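# Six arms gather the blanket's balls into the crate

## Task

Six arms are fixed on the tabletop at about (scene frame, metres, heading measured counter-clockwise from +x in degrees): arm1 (-0.87, +0.65, +0.72) heading -90; arm2 (-0.87, -0.65, +0.72) heading +90; arm3 (+0.00, +0.65, +0.72) heading -90; arm4 (+0.00, -0.65, +0.72) heading +90; arm5 (+0.87, +0.65, +0.72) heading -90; arm6 (+0.87, -0.65, +0.72) heading +90. Move every ball from the blanket into the crate. At the end the crate must be upright in its original spot, every gripper must have released and the arms must be pulled away; anything that stays in place only because a robot is holding it does not count.

## Robot and tools

Robots and cameras. There are six identical i2rt Big YAM arms, arm1 to arm6, each with six revolute joints, a two-finger gripper and a wrist camera (armN_cam_wrist). Arms 1, 3 and 5 stand on the +y side at y=+0.65 facing -y; arms 2, 4 and 6 stand on the -y side facing +y, at x = -0.87, 0.00 and +0.87. The feet are at z=0.72 (tabletop height). Two room cameras, cam_high and cam_low, are fixed. Reach is roughly 1.0 m from each joint1 axis. With joints 1 and 6 at zero and the hand level pointing forward, the wrist camera rides above the hand and sees the fingertips. Every image is 672x504 pixels.

Frames. One scene frame for everything: origin on the floor, +z up. The hand point is the middle between the fingertips (URDF link pinch); its z axis runs along the fingers and the fingers open along its y axis. Hand poses are computed from each arm's true foot pose, which is never printed.

execute_actions. Argument actions is a list holding exactly one action or nothing. The action is an object keyed by arm names ("arm1" ... "arm6"); each arm's value is {"joints": {...}} with absolute joint targets by name. These are destinations, not offsets. Units and ranges: joint1_rad -2.879 to 2.879 (rotation about the foot, positive counter-clockwise viewed from above, 0 = unfold toward the way the foot faces); joint2_rad 0 to 3.141 (shoulder; 0 has the upper arm lying backward, increasing lifts it and then brings it forward); joint3_rad 0 to 3.019 (elbow; 0 is fully folded, increasing opens); joint4_rad -1.692 to 1.57 (hand pitch, positive tips fingers up); joint5_rad -1.57 to 1.57 (hand yaw, positive toward the arm's right); joint6_rad -2.094 to 2.094 (hand roll, positive clockwise seen from behind); gripper_m 0 to 0.093 metres of fingertip separation. Completion tolerances: ±0.045, ±0.14, ±0.09, ±0.055, ±0.03, ±0.035 rad and ±0.003 m. Any subset of arms and joints may be given; all start at once and may finish at different times. Joints left out may keep driving toward earlier targets. Optional cameras lists which images to return (omitted, null or ["all"] gives all; [] gives none). Any unknown key, camera name or out-of-range number rejects the whole call and nothing moves. One action runs at most 15 s. Joints have different speeds, so the hand can sweep a wide path between postures. An empty list just reports state and images.

wait(seconds 0 to 10) commands nothing and returns state and images. zoom_image(camera, region [x0,y0,x1,y1] in pixels, top-left origin, at most 504x504) enlarges part of that camera's most recent full image. read_manual only returns licence text. finished_scene(scene) closes the given scene (1 or 2) permanently and reports success; its result states the next scene's task. Answering without a tool call ends all remaining scenes.

Result lines. joint_positions gives readings. joint_status tells how each commanded motion of the last accepted action ended: off_target (resting short, maybe still pushing), contact_stop or time_out (target dropped, holds where it stopped; a timed-out joint may keep a nearby target and keep pushing, moving on if the path frees), not_followed (a self- or inter-arm clearance check blocked the arm's joints; the gripper part still ran, and blocked targets may be retried on later actions), limit_stop_at_motor_heat. on_its_own lists uncommanded behaviour; its "held at" value is the held target, not the actual position. A stop reported in a result cancels later execute_actions, wait and finished_scene calls in that same reply. To relieve a pushing joint, command its reported position. Tiny target changes may produce no motion.

Hazards. The arms never halt on contact and can push hard. Two arms pressing hard together fails the task and ends everything; the clearance check may act late and ignores fingers, gripper housings and wrist cameras, so keep neighbours apart. Nothing reports arm-to-arm contact. Loads held up heat motors, even during thinking; MOTOR HOT appears from 85 °C and at 100 °C the arm drops everything and sags (OVER-TEMPERATURE FAULT). Gripper force is around 50 to 62 N per pad. Knocking a rigid object out of the work area fails the task; avoid drops, slips, slams and tipping or shifting the crate. Loose objects may occasionally be nudged by outside disturbances. The simulation keeps running while you think, with the last command held.

Each tool is called after "Emit:" as name([rows], argument=value, ...), one row to a line, values as JSON.

## Session

Emit:
execute_actions(actions=[])

Scene clock: 0.00 s.
arm1.joint_positions: joint1_rad=+0.004 joint2_rad=+0.455 joint3_rad=+1.471 joint4_rad=-1.545 joint5_rad=+0.017 joint6_rad=+0.014 gripper_m=+0.094
arm1.joint_status: not commanded
arm1.hand: x=-0.8723 y=+0.5251 z=+1.3142 quat_wxyz=(-0.351, -0.618, -0.609, +0.354) (m; scene frame)
arm2.joint_positions: joint1_rad=-0.003 joint2_rad=+0.439 joint3_rad=+1.451 joint4_rad=-1.547 joint5_rad=-0.015 joint6_rad=-0.014 gripper_m=+0.094
arm2.joint_status: not commanded
arm2.hand: x=-0.8653 y=-0.5327 z=+1.3357 quat_wxyz=(-0.354, +0.610, -0.616, -0.351) (m; scene frame)
arm3.joint_positions: joint1_rad=+0.006 joint2_rad=+0.432 joint3_rad=+1.478 joint4_rad=-1.548 joint5_rad=+0.016 joint6_rad=+0.007 gripper_m=+0.095
arm3.joint_status: not commanded
arm3.hand: x=-0.0017 y=+0.5372 z=+1.3479 quat_wxyz=(-0.358, -0.611, -0.606, +0.363) (m; scene frame)
arm4.joint_positions: joint1_rad=-0.011 joint2_rad=+0.424 joint3_rad=+1.458 joint4_rad=-1.549 joint5_rad=-0.008 joint6_rad=+0.014 gripper_m=+0.094
arm4.joint_status: not commanded
arm4.hand: x=+0.0086 y=-0.5301 z=+1.3397 quat_wxyz=(-0.355, +0.593, -0.632, -0.350) (m; scene frame)
arm5.joint_positions: joint1_rad=+0.017 joint2_rad=+0.426 joint3_rad=+1.454 joint4_rad=-1.542 joint5_rad=-0.014 joint6_rad=-0.008 gripper_m=+0.094
arm5.joint_status: not commanded
arm5.hand: x=+0.8698 y=+0.5332 z=+1.2857 quat_wxyz=(-0.355, -0.613, -0.608, +0.358) (m; scene frame)
arm6.joint_positions: joint1_rad=-0.014 joint2_rad=+0.448 joint3_rad=+1.462 joint4_rad=-1.524 joint5_rad=-0.001 joint6_rad=+0.011 gripper_m=+0.094
arm6.joint_status: not commanded
arm6.hand: x=+0.8812 y=-0.5265 z=+1.3725 quat_wxyz=(-0.357, +0.595, -0.623, -0.361) (m; scene frame)
pictures: arm1_cam_wrist, arm2_cam_wrist, arm3_cam_wrist, arm4_cam_wrist, arm5_cam_wrist, arm6_cam_wrist, cam_high, cam_low
Images, in order (width x height): arm1_cam_wrist 672x504, arm2_cam_wrist 672x504, arm3_cam_wrist 672x504, arm4_cam_wrist 672x504, arm5_cam_wrist 672x504, arm6_cam_wrist 672x504, cam_high 672x504, cam_low 672x504.

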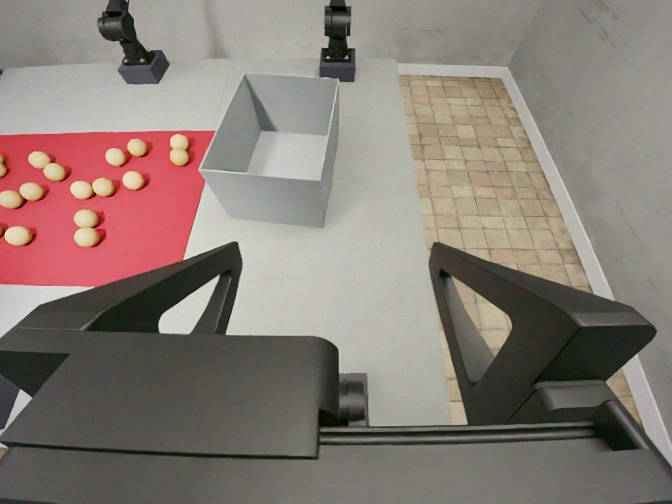

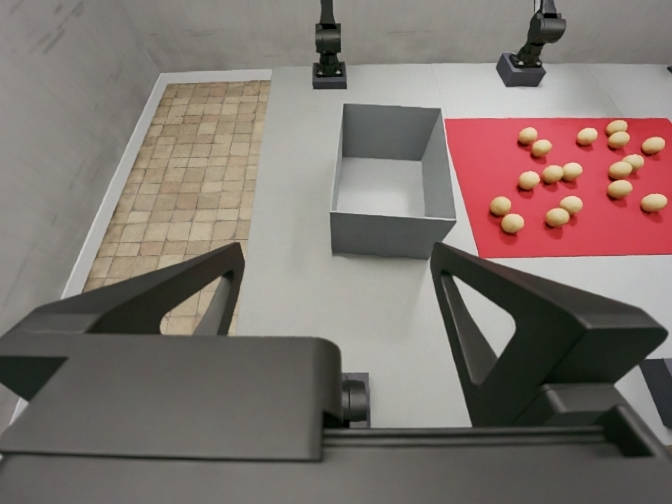

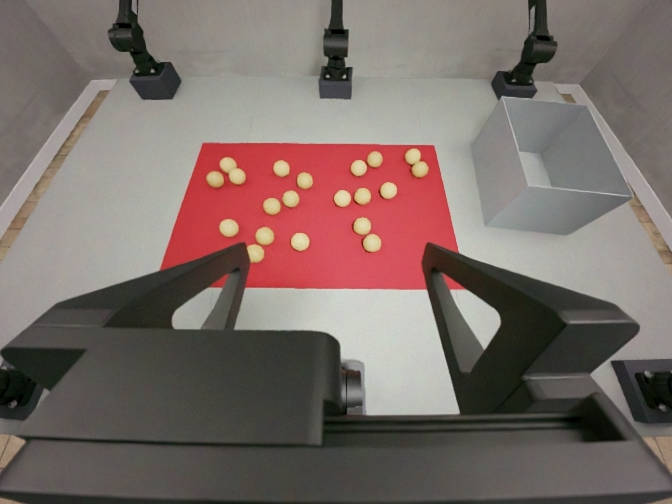

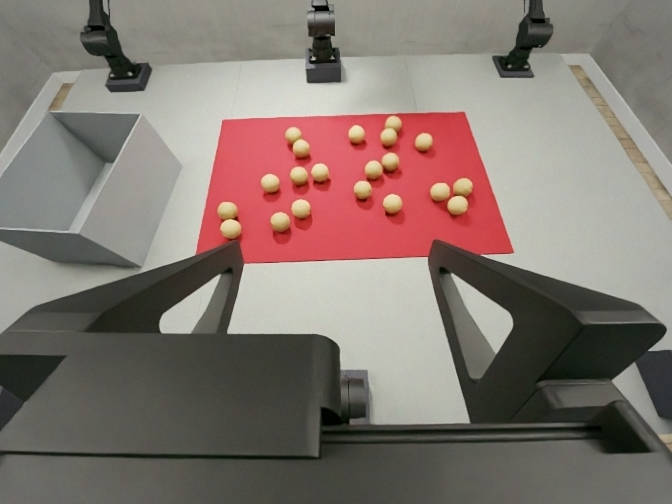

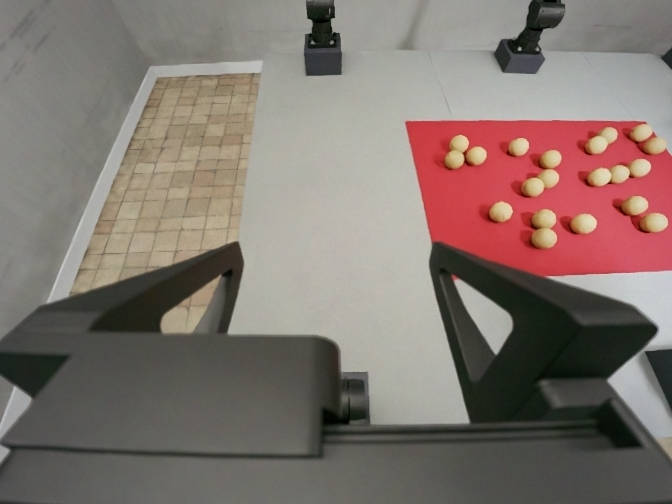

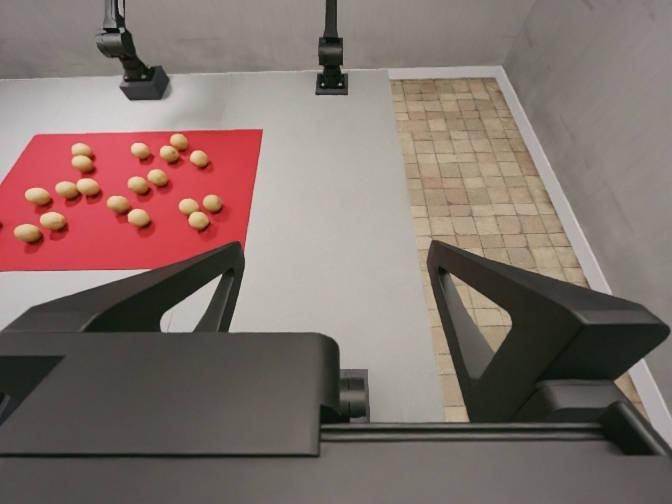

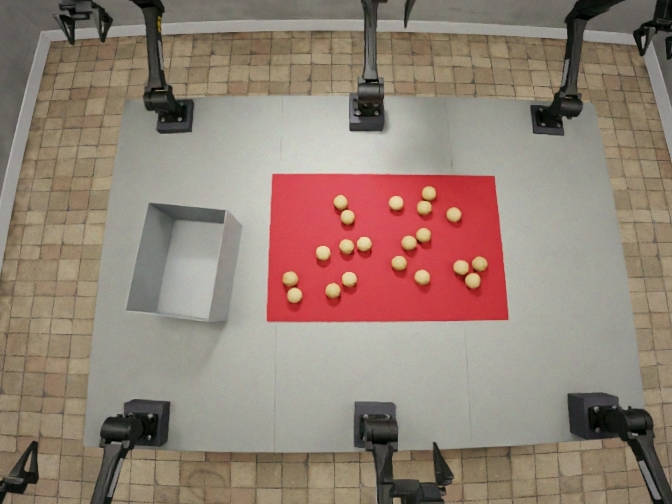

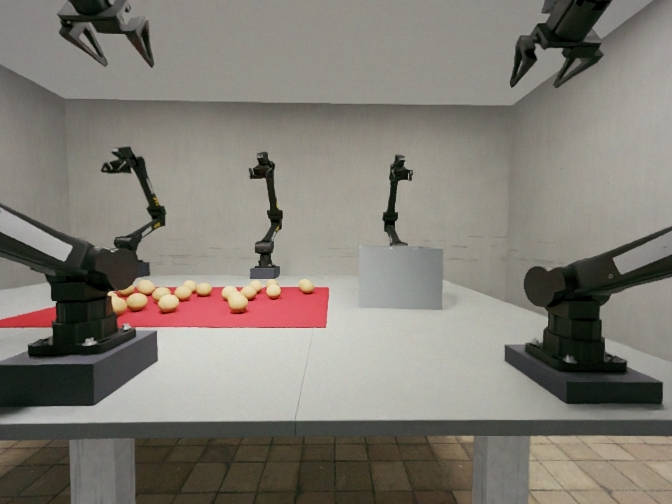

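Emit:
zoom_image(camera="cam_high", region=[256, 160, 526, 340])

Emit:
zoom_image(camera="cam_high", region=[100, 170, 300, 340])

Region (256, 160, 526, 340) of cam_high's 672x504 image, scaled by 1.867, with more detail than that image has.

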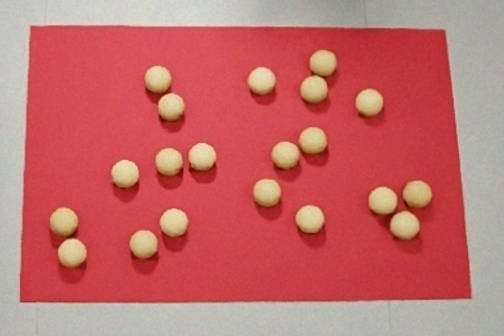

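Region (100, 170, 300, 340) of cam_high's 672x504 image, scaled by 2.520, with more detail than that image has; it fills the top 428 rows of this view, and the rest is white.

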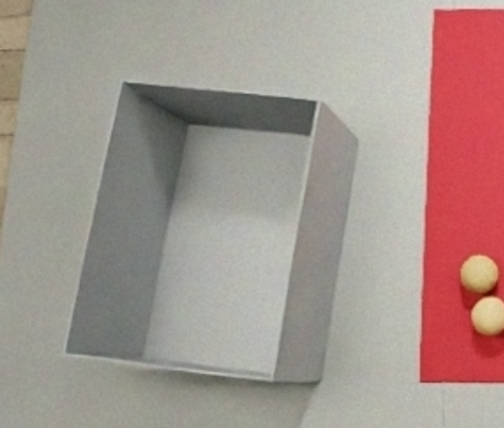

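Emit:
execute_actions([
  {"arm3":{"joints":{"joint1_rad":0.5995,"joint2_rad":1.608,"joint3_rad":1.222,"joint4_rad":-1.185,"joint5_rad":0,"joint6_rad":0.94}},"arm4":{"joints":{"joint1_rad":-0.654,"joint2_rad":2.194,"joint3_rad":2.098,"joint4_rad":-1.475,"joint5_rad":0,"joint6_rad":-0.65}},"arm2":{"joints":{"joint1_rad":-0.844,"joint2_rad":2.435,"joint3_rad":2.531,"joint4_rad":-1.667,"joint5_rad":0,"joint6_rad":-1.12}},"arm1":{"joints":{"joint1_rad":1.06,"joint2_rad":2.417,"joint3_rad":2.489,"joint4_rad":-1.119,"joint5_rad":0,"joint6_rad":0.5}}},
])

Scene clock: 11.70 s.
arm1.joint_positions: joint1_rad=+1.067 joint2_rad=+2.411 joint3_rad=+2.453 joint4_rad=-1.119 joint5_rad=+0.001 joint6_rad=+0.491 gripper_m=+0.094
arm1.joint_status: all done
arm1.hand: x=-0.1266 y=+0.2434 z=+0.8870 quat_wxyz=(-0.244, -0.461, -0.853, +0.001) (m; scene frame)
arm2.joint_positions: joint1_rad=-0.844 joint2_rad=+2.432 joint3_rad=+2.494 joint4_rad=-1.662 joint5_rad=-0.003 joint6_rad=-1.108 gripper_m=+0.094
arm2.joint_status: all done
arm2.hand: x=-0.3129 y=-0.1825 z=+0.8873 quat_wxyz=(+0.013, +0.785, -0.619, -0.009) (m; scene frame)
arm3.joint_positions: joint1_rad=+0.599 joint2_rad=+1.609 joint3_rad=+1.224 joint4_rad=-1.200 joint5_rad=+0.001 joint6_rad=+0.929 gripper_m=+0.095
arm3.joint_status: all done
arm3.hand: x=+0.2567 y=+0.2748 z=+0.9018 quat_wxyz=(+0.007, -0.813, -0.582, +0.001) (m; scene frame)
arm4.joint_positions: joint1_rad=-0.648 joint2_rad=+2.184 joint3_rad=+2.078 joint4_rad=-1.478 joint5_rad=-0.003 joint6_rad=-0.641 gripper_m=+0.094
arm4.joint_status: all done
arm4.hand: x=+0.4277 y=-0.1304 z=+0.8921 quat_wxyz=(+0.013, +0.690, -0.724, +0.001) (m; scene frame)
arm5.joint_positions: joint1_rad=+0.017 joint2_rad=+0.426 joint3_rad=+1.454 joint4_rad=-1.542 joint5_rad=-0.014 joint6_rad=-0.008 gripper_m=+0.094
arm5.joint_status: not commanded
arm5.hand: x=+0.8698 y=+0.5332 z=+1.2857 quat_wxyz=(-0.355, -0.613, -0.608, +0.358) (m; scene frame)
arm6.joint_positions: joint1_rad=-0.014 joint2_rad=+0.448 joint3_rad=+1.462 joint4_rad=-1.524 joint5_rad=-0.001 joint6_rad=+0.011 gripper_m=+0.094
arm6.joint_status: not commanded
arm6.hand: x=+0.8812 y=-0.5265 z=+1.3725 quat_wxyz=(-0.357, +0.595, -0.623, -0.361) (m; scene frame)
pictures: arm1_cam_wrist, arm2_cam_wrist, arm3_cam_wrist, arm4_cam_wrist, arm5_cam_wrist, arm6_cam_wrist, cam_high, cam_low
Images, in order (width x height): arm1_cam_wrist 672x504, arm2_cam_wrist 672x504, arm3_cam_wrist 672x504, arm4_cam_wrist 672x504, arm5_cam_wrist 672x504, arm6_cam_wrist 672x504, cam_high 672x504, cam_low 672x504.

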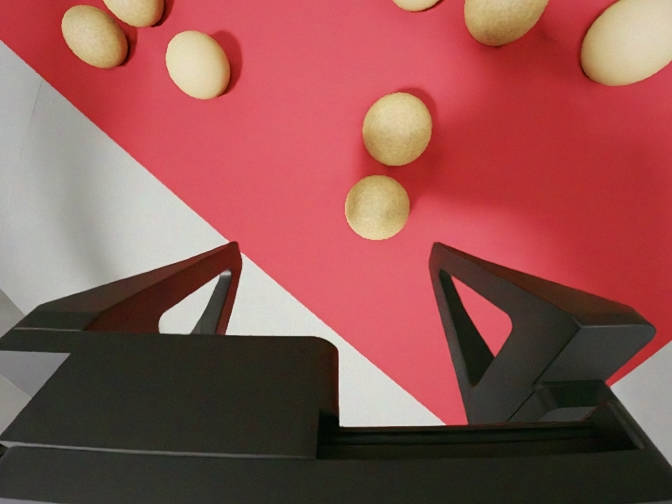

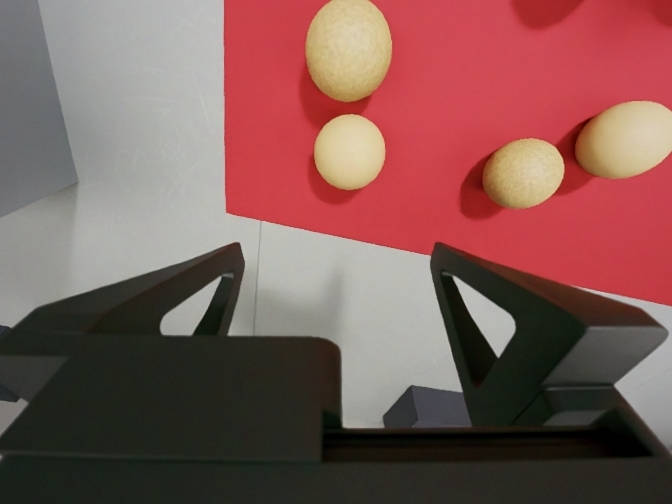

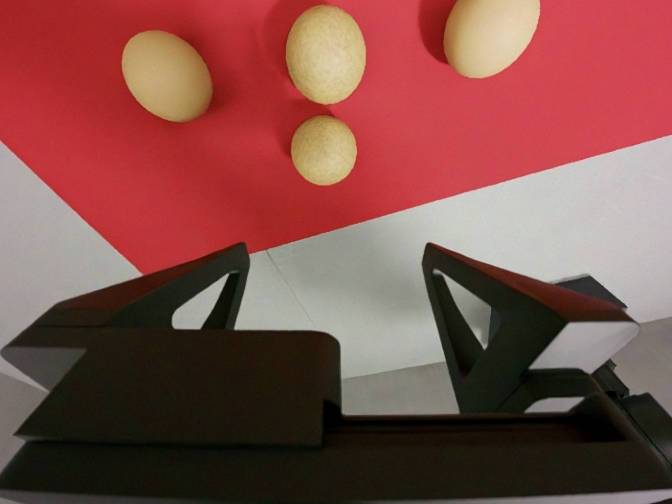

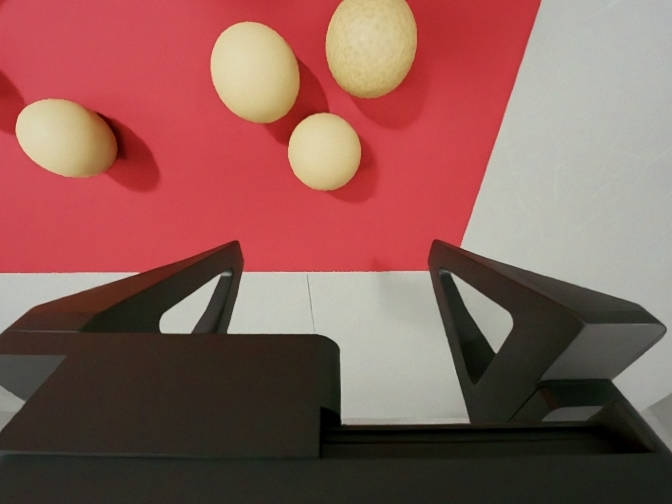

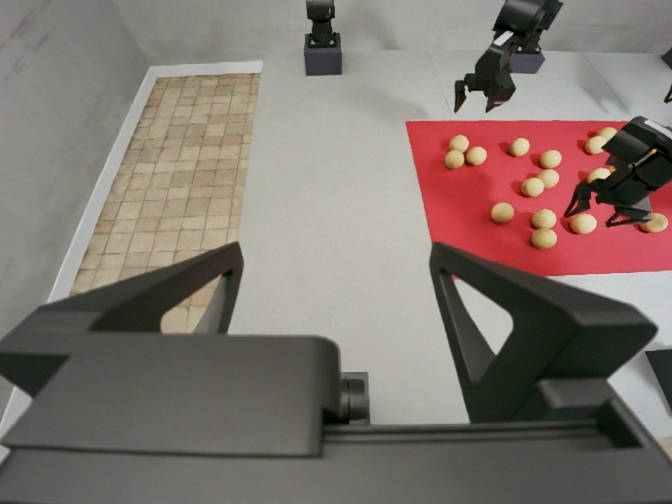

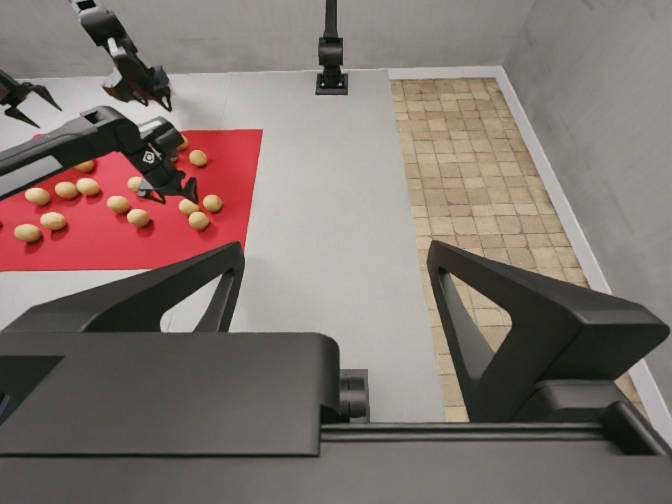

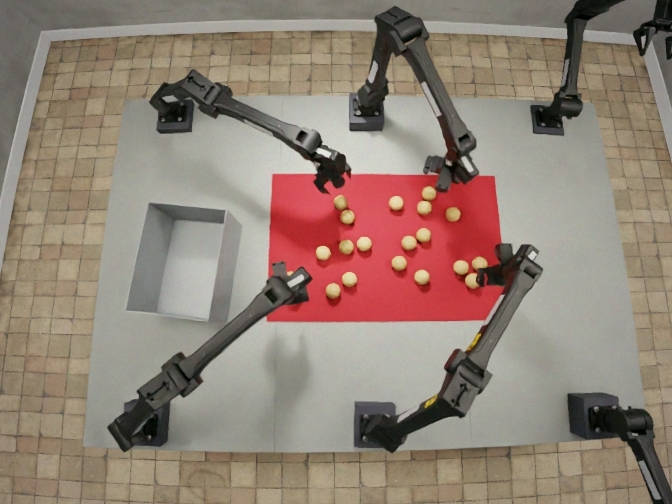

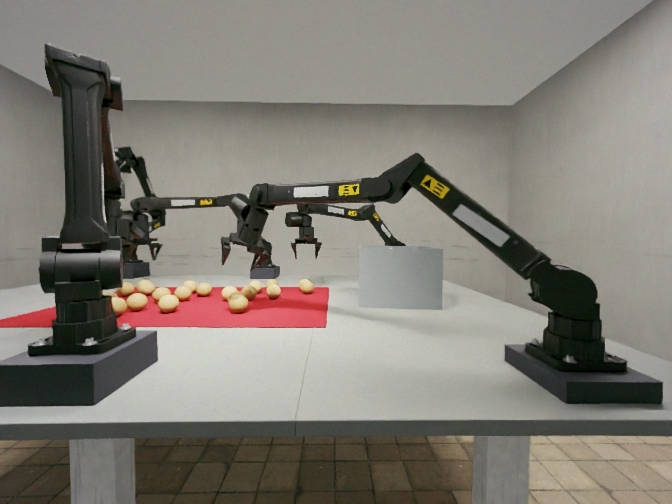

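Emit:
execute_actions([
  {"arm3":{"joints":{"joint1_rad":0.597,"joint2_rad":1.77,"joint3_rad":1.138,"joint4_rad":-0.939}},"arm4":{"joints":{"joint1_rad":-0.623,"joint2_rad":2.245,"joint3_rad":1.941,"joint4_rad":-1.267}},"arm2":{"joints":{"joint1_rad":-0.836,"joint2_rad":2.494,"joint3_rad":2.384,"joint4_rad":-1.461}},"arm1":{"joints":{"joint1_rad":0.0,"joint2_rad":0.45,"joint3_rad":1.47,"joint4_rad":-1.5,"joint6_rad":0}}},
], cameras=["arm2_cam_wrist","arm3_cam_wrist","arm4_cam_wrist","cam_low"])

Scene clock: 18.83 s.
arm1.joint_positions: joint1_rad=+0.007 joint2_rad=+0.444 joint3_rad=+1.472 joint4_rad=-1.493 joint5_rad=+0.002 joint6_rad=+0.009 gripper_m=+0.094
arm1.joint_status: all done
arm1.hand: x=-0.8693 y=+0.5242 z=+1.3270 quat_wxyz=(-0.375, -0.601, -0.602, +0.368) (m; scene frame)
arm2.joint_positions: joint1_rad=-0.844 joint2_rad=+2.496 joint3_rad=+2.375 joint4_rad=-1.472 joint5_rad=-0.003 joint6_rad=-1.108 gripper_m=+0.094
arm2.joint_status: all done
arm2.hand: x=-0.3047 y=-0.1743 z=+0.7960 quat_wxyz=(+0.009, +0.786, -0.619, -0.009) (m; scene frame)
arm3.joint_positions: joint1_rad=+0.599 joint2_rad=+1.774 joint3_rad=+1.135 joint4_rad=-0.958 joint5_rad=+0.001 joint6_rad=+0.929 gripper_m=+0.095
arm3.joint_status: all done
arm3.hand: x=+0.2624 y=+0.2662 z=+0.7990 quat_wxyz=(+0.013, -0.813, -0.582, +0.001) (m; scene frame)
arm4.joint_positions: joint1_rad=-0.632 joint2_rad=+2.223 joint3_rad=+1.941 joint4_rad=-1.285 joint5_rad=-0.003 joint6_rad=-0.641 gripper_m=+0.094
arm4.joint_status: all done
arm4.hand: x=+0.4201 y=-0.1228 z=+0.8156 quat_wxyz=(+0.004, +0.696, -0.718, +0.000) (m; scene frame)
arm5.joint_positions: joint1_rad=+0.017 joint2_rad=+0.426 joint3_rad=+1.454 joint4_rad=-1.542 joint5_rad=-0.014 joint6_rad=-0.008 gripper_m=+0.094
arm5.joint_status: not commanded
arm5.hand: x=+0.8698 y=+0.5332 z=+1.2857 quat_wxyz=(-0.355, -0.613, -0.608, +0.358) (m; scene frame)
arm6.joint_positions: joint1_rad=-0.014 joint2_rad=+0.448 joint3_rad=+1.462 joint4_rad=-1.524 joint5_rad=-0.001 joint6_rad=+0.011 gripper_m=+0.094
arm6.joint_status: not commanded
arm6.hand: x=+0.8812 y=-0.5265 z=+1.3725 quat_wxyz=(-0.357, +0.595, -0.623, -0.361) (m; scene frame)
pictures: arm2_cam_wrist, arm3_cam_wrist, arm4_cam_wrist, cam_low
Images, in order (width x height): arm2_cam_wrist 672x504, arm3_cam_wrist 672x504, arm4_cam_wrist 672x504, cam_low 672x504.

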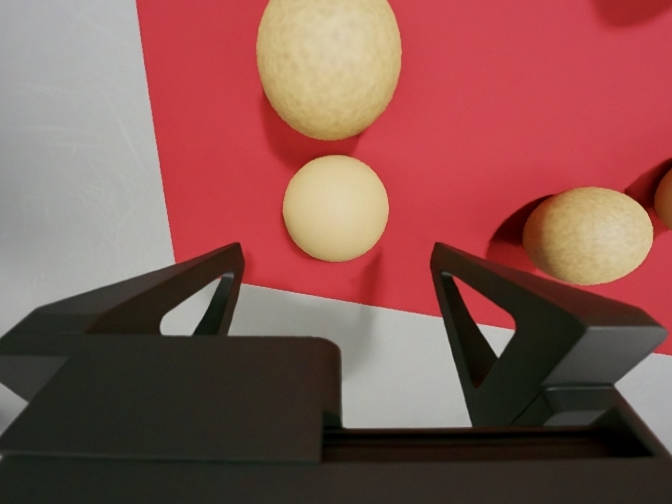

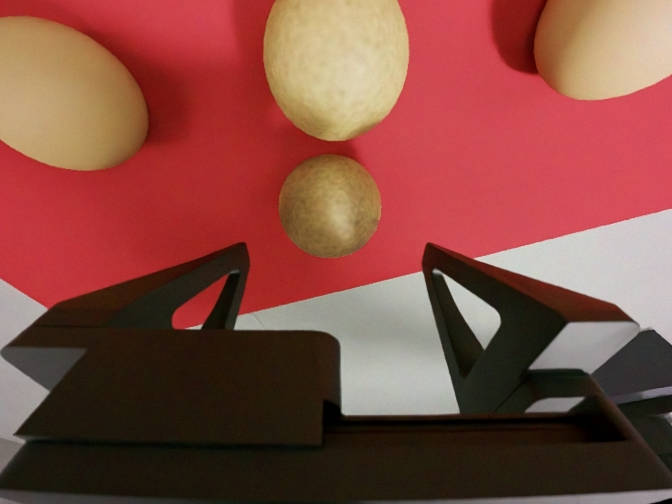

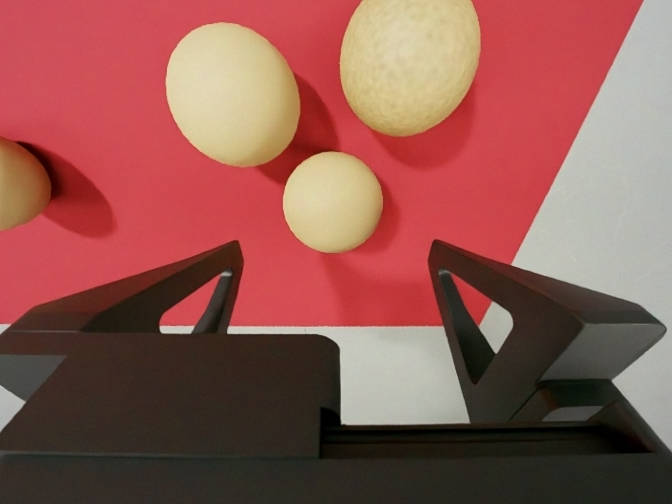

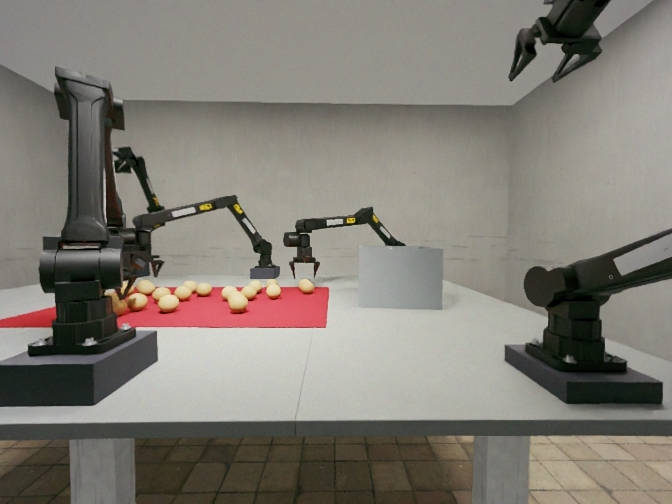

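Emit:
execute_actions([
  {"arm3":{"joints":{"joint2_rad":1.868,"joint3_rad":1.095,"joint4_rad":-0.815}},"arm4":{"joints":{"joint2_rad":2.303,"joint3_rad":1.872,"joint4_rad":-1.137}},"arm2":{"joints":{"joint2_rad":2.538,"joint3_rad":2.325,"joint4_rad":-1.367}}},
], cameras=["arm2_cam_wrist","arm3_cam_wrist","arm4_cam_wrist","cam_low"])

Scene clock: 21.63 s.
arm1.joint_positions: joint1_rad=+0.007 joint2_rad=+0.444 joint3_rad=+1.472 joint4_rad=-1.493 joint5_rad=+0.002 joint6_rad=+0.009 gripper_m=+0.094
arm1.joint_status: not commanded
arm1.hand: x=-0.8693 y=+0.5242 z=+1.3270 quat_wxyz=(-0.375, -0.601, -0.602, +0.368) (m; scene frame)
arm2.joint_positions: joint1_rad=-0.844 joint2_rad=+2.527 joint3_rad=+2.322 joint4_rad=-1.378 joint5_rad=-0.003 joint6_rad=-1.108 gripper_m=+0.094
arm2.joint_status: all done
arm2.hand: x=-0.3029 y=-0.1723 z=+0.7540 quat_wxyz=(+0.004, +0.786, -0.619, -0.008) (m; scene frame)
arm3.joint_positions: joint1_rad=+0.599 joint2_rad=+1.869 joint3_rad=+1.096 joint4_rad=-0.833 joint5_rad=+0.001 joint6_rad=+0.929 gripper_m=+0.095
arm3.joint_status: all done
arm3.hand: x=+0.2610 y=+0.2681 z=+0.7447 quat_wxyz=(+0.018, -0.813, -0.582, +0.001) (m; scene frame)
arm4.joint_positions: joint1_rad=-0.632 joint2_rad=+2.278 joint3_rad=+1.873 joint4_rad=-1.155 joint5_rad=-0.003 joint6_rad=-0.641 gripper_m=+0.094
arm4.joint_status: all done
arm4.hand: x=+0.4194 y=-0.1239 z=+0.7550 quat_wxyz=(+0.001, +0.696, -0.718, -0.001) (m; scene frame)
arm5.joint_positions: joint1_rad=+0.017 joint2_rad=+0.426 joint3_rad=+1.454 joint4_rad=-1.542 joint5_rad=-0.014 joint6_rad=-0.008 gripper_m=+0.094
arm5.joint_status: not commanded
arm5.hand: x=+0.8698 y=+0.5332 z=+1.2857 quat_wxyz=(-0.355, -0.613, -0.608, +0.358) (m; scene frame)
arm6.joint_positions: joint1_rad=-0.014 joint2_rad=+0.448 joint3_rad=+1.462 joint4_rad=-1.524 joint5_rad=-0.001 joint6_rad=+0.011 gripper_m=+0.094
arm6.joint_status: not commanded
arm6.hand: x=+0.8812 y=-0.5265 z=+1.3725 quat_wxyz=(-0.357, +0.595, -0.623, -0.361) (m; scene frame)
pictures: arm2_cam_wrist, arm3_cam_wrist, arm4_cam_wrist, cam_low
Images, in order (width x height): arm2_cam_wrist 672x504, arm3_cam_wrist 672x504, arm4_cam_wrist 672x504, cam_low 672x504.

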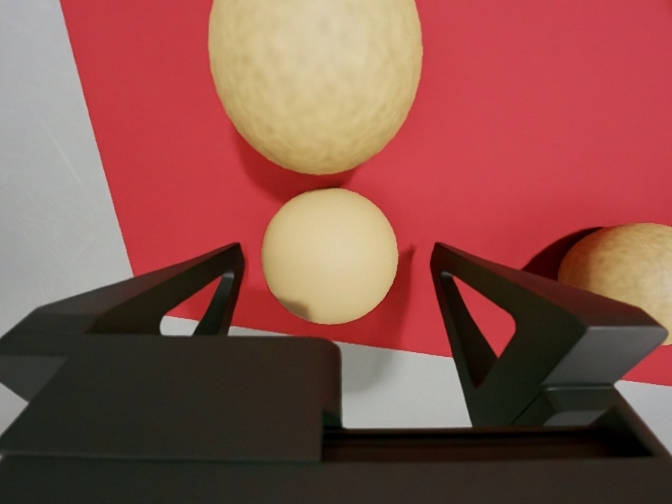

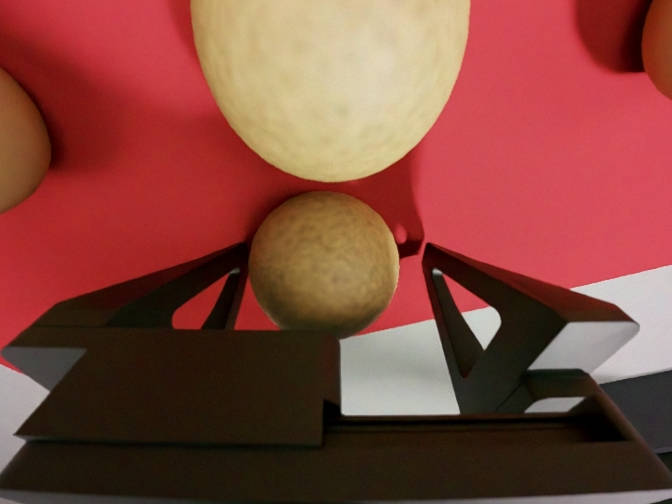

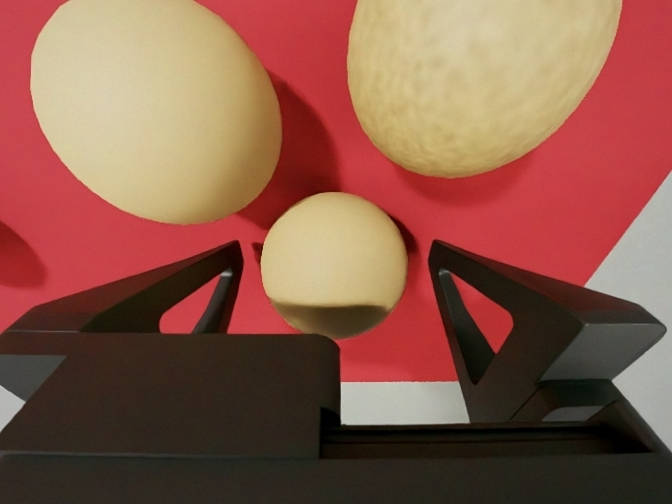

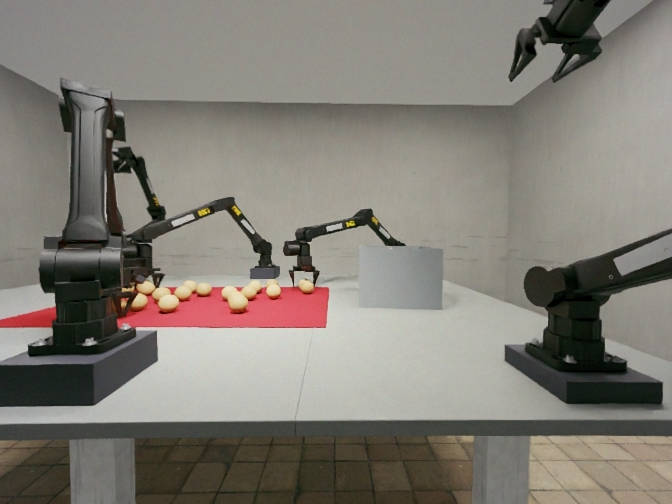

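Emit:
execute_actions([
  {"arm3":{"joints":{"gripper_m":0.05}},"arm4":{"joints":{"gripper_m":0.05,"joint2_rad":2.315}},"arm2":{"joints":{"gripper_m":0.05,"joint2_rad":2.555}}},
], cameras=["arm2_cam_wrist","arm3_cam_wrist","arm4_cam_wrist"])

Scene clock: 22.63 s.
arm1.joint_positions: joint1_rad=+0.007 joint2_rad=+0.444 joint3_rad=+1.472 joint4_rad=-1.493 joint5_rad=+0.002 joint6_rad=+0.009 gripper_m=+0.094
arm1.joint_status: not commanded
arm1.hand: x=-0.8693 y=+0.5242 z=+1.3270 quat_wxyz=(-0.375, -0.601, -0.602, +0.368) (m; scene frame)
arm2.joint_positions: joint1_rad=-0.844 joint2_rad=+2.529 joint3_rad=+2.322 joint4_rad=-1.378 joint5_rad=-0.003 joint6_rad=-1.108 gripper_m=+0.057
arm2.joint_status: gripper_m off_target (ended at +0.057, target +0.050); the others done
arm2.hand: x=-0.3031 y=-0.1725 z=+0.7524 quat_wxyz=(+0.005, +0.786, -0.619, -0.008) (m; scene frame)
arm3.joint_positions: joint1_rad=+0.599 joint2_rad=+1.869 joint3_rad=+1.096 joint4_rad=-0.833 joint5_rad=+0.000 joint6_rad=+0.929 gripper_m=+0.057
arm3.joint_status: gripper_m off_target (ended at +0.057, target +0.050)
arm3.hand: x=+0.2611 y=+0.2681 z=+0.7447 quat_wxyz=(+0.018, -0.813, -0.582, +0.001) (m; scene frame)
arm4.joint_positions: joint1_rad=-0.632 joint2_rad=+2.278 joint3_rad=+1.873 joint4_rad=-1.155 joint5_rad=-0.003 joint6_rad=-0.641 gripper_m=+0.057
arm4.joint_status: gripper_m off_target (ended at +0.057, target +0.050); the others done
arm4.hand: x=+0.4195 y=-0.1239 z=+0.7550 quat_wxyz=(+0.001, +0.696, -0.718, +0.000) (m; scene frame)
arm5.joint_positions: joint1_rad=+0.017 joint2_rad=+0.426 joint3_rad=+1.454 joint4_rad=-1.542 joint5_rad=-0.014 joint6_rad=-0.008 gripper_m=+0.094
arm5.joint_status: not commanded
arm5.hand: x=+0.8698 y=+0.5332 z=+1.2857 quat_wxyz=(-0.355, -0.613, -0.608, +0.358) (m; scene frame)
arm6.joint_positions: joint1_rad=-0.014 joint2_rad=+0.448 joint3_rad=+1.462 joint4_rad=-1.524 joint5_rad=-0.001 joint6_rad=+0.011 gripper_m=+0.094
arm6.joint_status: not commanded
arm6.hand: x=+0.8812 y=-0.5265 z=+1.3725 quat_wxyz=(-0.357, +0.595, -0.623, -0.361) (m; scene frame)
pictures: arm2_cam_wrist, arm3_cam_wrist, arm4_cam_wrist
Images, in order (width x height): arm2_cam_wrist 672x504, arm3_cam_wrist 672x504, arm4_cam_wrist 672x504.

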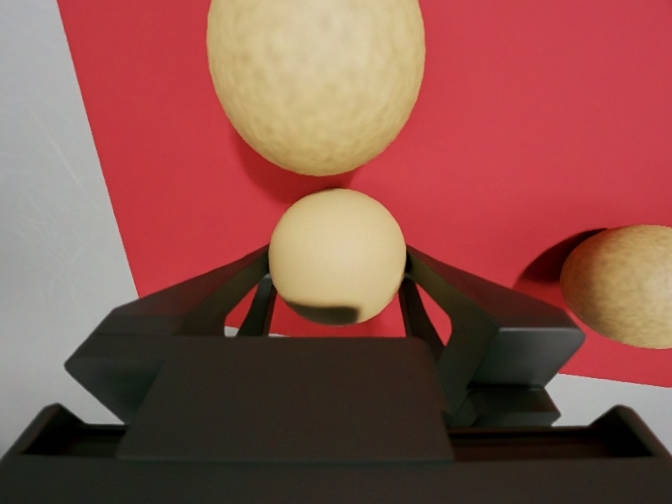

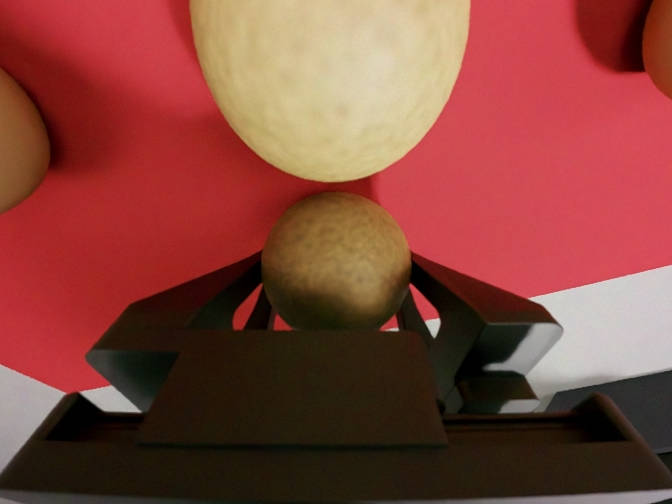

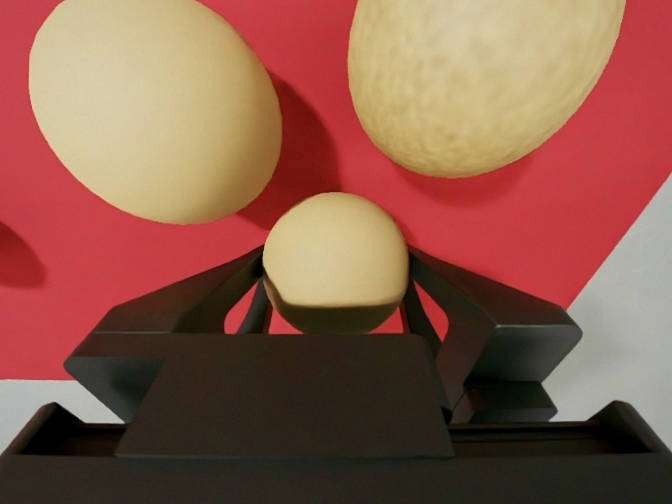

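Emit:
execute_actions([
  {"arm3":{"joints":{"joint2_rad":1.553,"joint3_rad":1.557,"joint4_rad":-1.574}},"arm4":{"joints":{"joint2_rad":1.847,"joint3_rad":1.941,"joint4_rad":-1.65}},"arm2":{"joints":{"joint2_rad":1.847,"joint3_rad":1.941,"joint4_rad":-1.65}}},
], cameras=["cam_high","cam_low"])

Emit:
execute_actions([
  {"arm3":{"joints":{"joint1_rad":-0.823,"joint2_rad":2.3,"joint3_rad":2.423,"joint4_rad":-0.838,"joint6_rad":0}},"arm2":{"joints":{"joint1_rad":-0.148,"joint2_rad":1.674,"joint3_rad":1.707,"joint4_rad":-1.604,"joint6_rad":0}}},
], cameras=["arm2_cam_wrist","arm3_cam_wrist","cam_high","cam_low"])

Scene clock: 27.40 s.
arm1.joint_positions: joint1_rad=+0.007 joint2_rad=+0.444 joint3_rad=+1.472 joint4_rad=-1.493 joint5_rad=+0.002 joint6_rad=+0.009 gripper_m=+0.094
arm1.joint_status: not commanded
arm1.hand: x=-0.8693 y=+0.5242 z=+1.3270 quat_wxyz=(-0.375, -0.601, -0.602, +0.368) (m; scene frame)
arm2.joint_positions: joint1_rad=-0.844 joint2_rad=+1.852 joint3_rad=+1.933 joint4_rad=-1.643 joint5_rad=-0.003 joint6_rad=-1.108 gripper_m=+0.057
arm2.joint_status: all done
arm2.hand: x=-0.4286 y=-0.2819 z=+1.0441 quat_wxyz=(-0.006, +0.786, -0.618, -0.005) (m; scene frame)
arm3.joint_positions: joint1_rad=+0.599 joint2_rad=+1.556 joint3_rad=+1.548 joint4_rad=-1.556 joint5_rad=+0.000 joint6_rad=+0.929 gripper_m=+0.057
arm3.joint_status: all done
arm3.hand: x=+0.2643 y=+0.2641 z=+1.0460 quat_wxyz=(-0.003, -0.813, -0.582, +0.001) (m; scene frame)
arm4.joint_positions: joint1_rad=-0.632 joint2_rad=+1.829 joint3_rad=+1.938 joint4_rad=-1.634 joint5_rad=-0.003 joint6_rad=-0.641 gripper_m=+0.057
arm4.joint_status: all done
arm4.hand: x=+0.3603 y=-0.1974 z=+1.0537 quat_wxyz=(-0.017, +0.696, -0.718, -0.003) (m; scene frame)
arm5.joint_positions: joint1_rad=+0.017 joint2_rad=+0.426 joint3_rad=+1.454 joint4_rad=-1.542 joint5_rad=-0.014 joint6_rad=-0.008 gripper_m=+0.094
arm5.joint_status: not commanded
arm5.hand: x=+0.8698 y=+0.5332 z=+1.2857 quat_wxyz=(-0.355, -0.613, -0.608, +0.358) (m; scene frame)
arm6.joint_positions: joint1_rad=-0.014 joint2_rad=+0.448 joint3_rad=+1.462 joint4_rad=-1.524 joint5_rad=-0.001 joint6_rad=+0.011 gripper_m=+0.094
arm6.joint_status: not commanded
arm6.hand: x=+0.8812 y=-0.5265 z=+1.3725 quat_wxyz=(-0.357, +0.595, -0.623, -0.361) (m; scene frame)
pictures: cam_high, cam_low
Images, in order (width x height): cam_high 672x504, cam_low 672x504.

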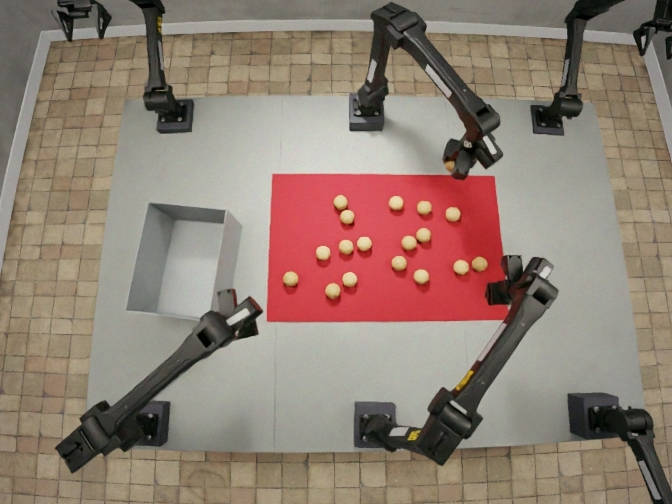

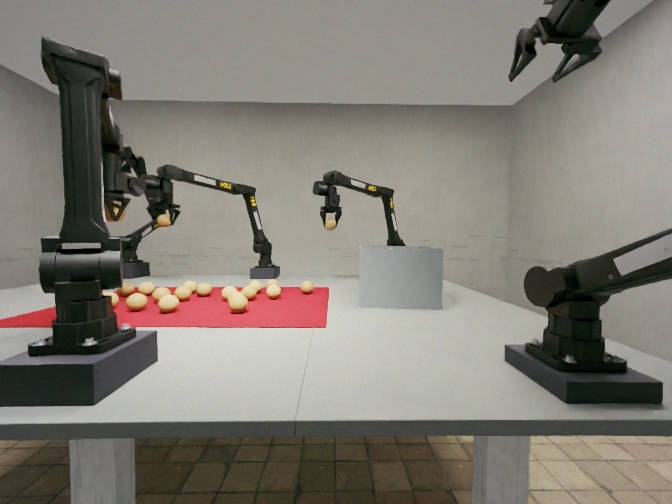

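Scene clock: 29.50 s.
arm1.joint_positions: joint1_rad=+0.007 joint2_rad=+0.444 joint3_rad=+1.472 joint4_rad=-1.493 joint5_rad=+0.002 joint6_rad=+0.009 gripper_m=+0.094
arm1.joint_status: not commanded
arm1.hand: x=-0.8693 y=+0.5242 z=+1.3270 quat_wxyz=(-0.375, -0.601, -0.602, +0.368) (m; scene frame)
arm2.joint_positions: joint1_rad=-0.139 joint2_rad=+1.668 joint3_rad=+1.707 joint4_rad=-1.610 joint5_rad=-0.001 joint6_rad=-0.012 gripper_m=+0.057
arm2.joint_status: all done
arm2.hand: x=-0.7842 y=-0.1514 z=+1.0568 quat_wxyz=(+0.000, +0.651, -0.759, -0.005) (m; scene frame)
arm3.joint_positions: joint1_rad=-0.821 joint2_rad=+2.289 joint3_rad=+2.377 joint4_rad=-0.862 joint5_rad=+0.001 joint6_rad=+0.011 gripper_m=+0.057
arm3.joint_status: all done
arm3.hand: x=-0.6424 y=+0.0512 z=+1.0182 quat_wxyz=(-0.144, -0.859, -0.333, +0.361) (m; scene frame)
arm4.joint_positions: joint1_rad=-0.632 joint2_rad=+1.829 joint3_rad=+1.938 joint4_rad=-1.634 joint5_rad=-0.003 joint6_rad=-0.641 gripper_m=+0.057
arm4.joint_status: not commanded
arm4.hand: x=+0.3603 y=-0.1974 z=+1.0537 quat_wxyz=(-0.017, +0.696, -0.718, -0.003) (m; scene frame)
arm5.joint_positions: joint1_rad=+0.017 joint2_rad=+0.426 joint3_rad=+1.454 joint4_rad=-1.542 joint5_rad=-0.014 joint6_rad=-0.008 gripper_m=+0.094
arm5.joint_status: not commanded
arm5.hand: x=+0.8698 y=+0.5332 z=+1.2857 quat_wxyz=(-0.355, -0.613, -0.608, +0.358) (m; scene frame)
arm6.joint_positions: joint1_rad=-0.014 joint2_rad=+0.448 joint3_rad=+1.462 joint4_rad=-1.524 joint5_rad=-0.001 joint6_rad=+0.011 gripper_m=+0.094
arm6.joint_status: not commanded
arm6.hand: x=+0.8812 y=-0.5265 z=+1.3725 quat_wxyz=(-0.357, +0.595, -0.623, -0.361) (m; scene frame)
pictures: arm2_cam_wrist, arm3_cam_wrist, cam_high, cam_low
Images, in order (width x height): arm2_cam_wrist 672x504, arm3_cam_wrist 672x504, cam_high 672x504, cam_low 672x504.

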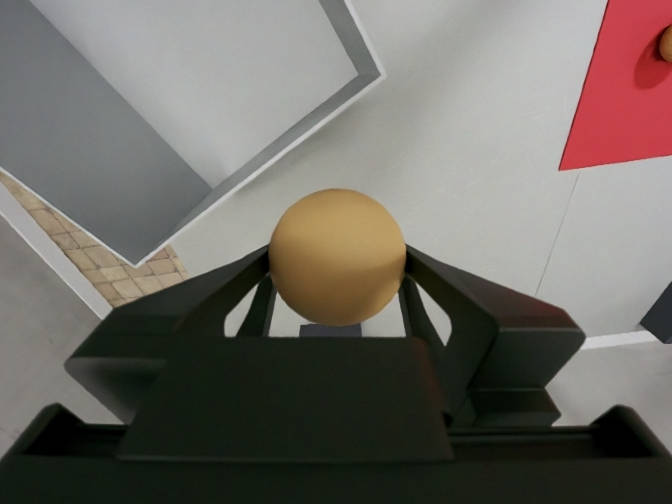

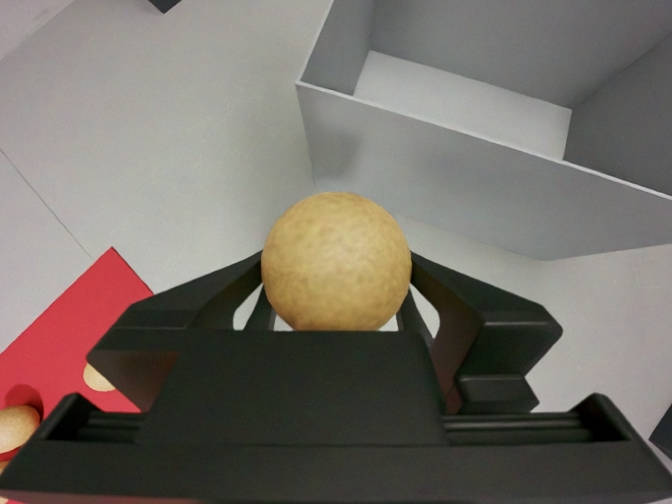

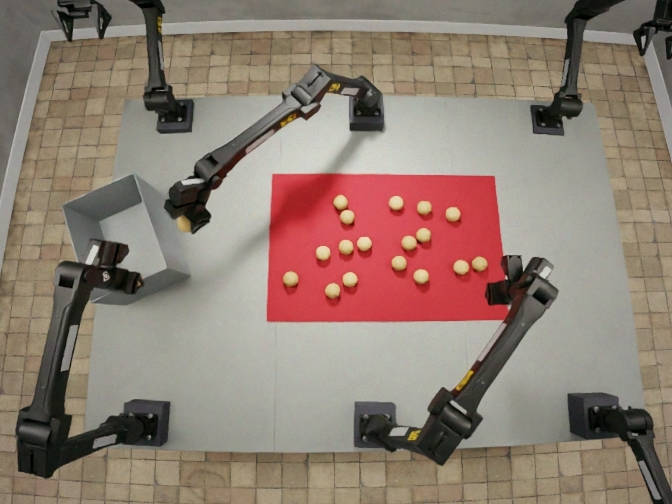

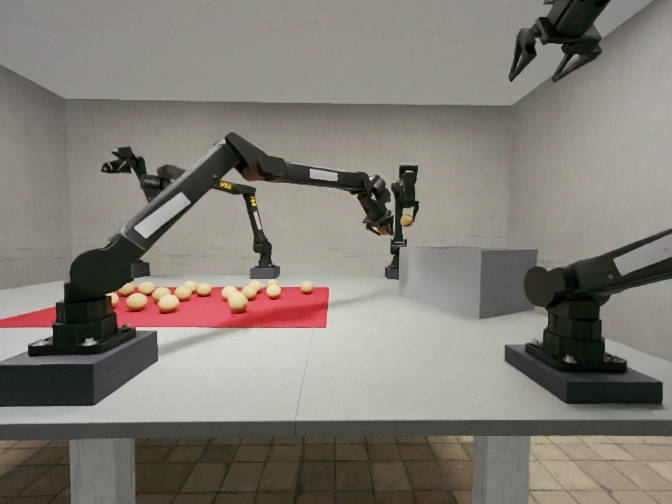

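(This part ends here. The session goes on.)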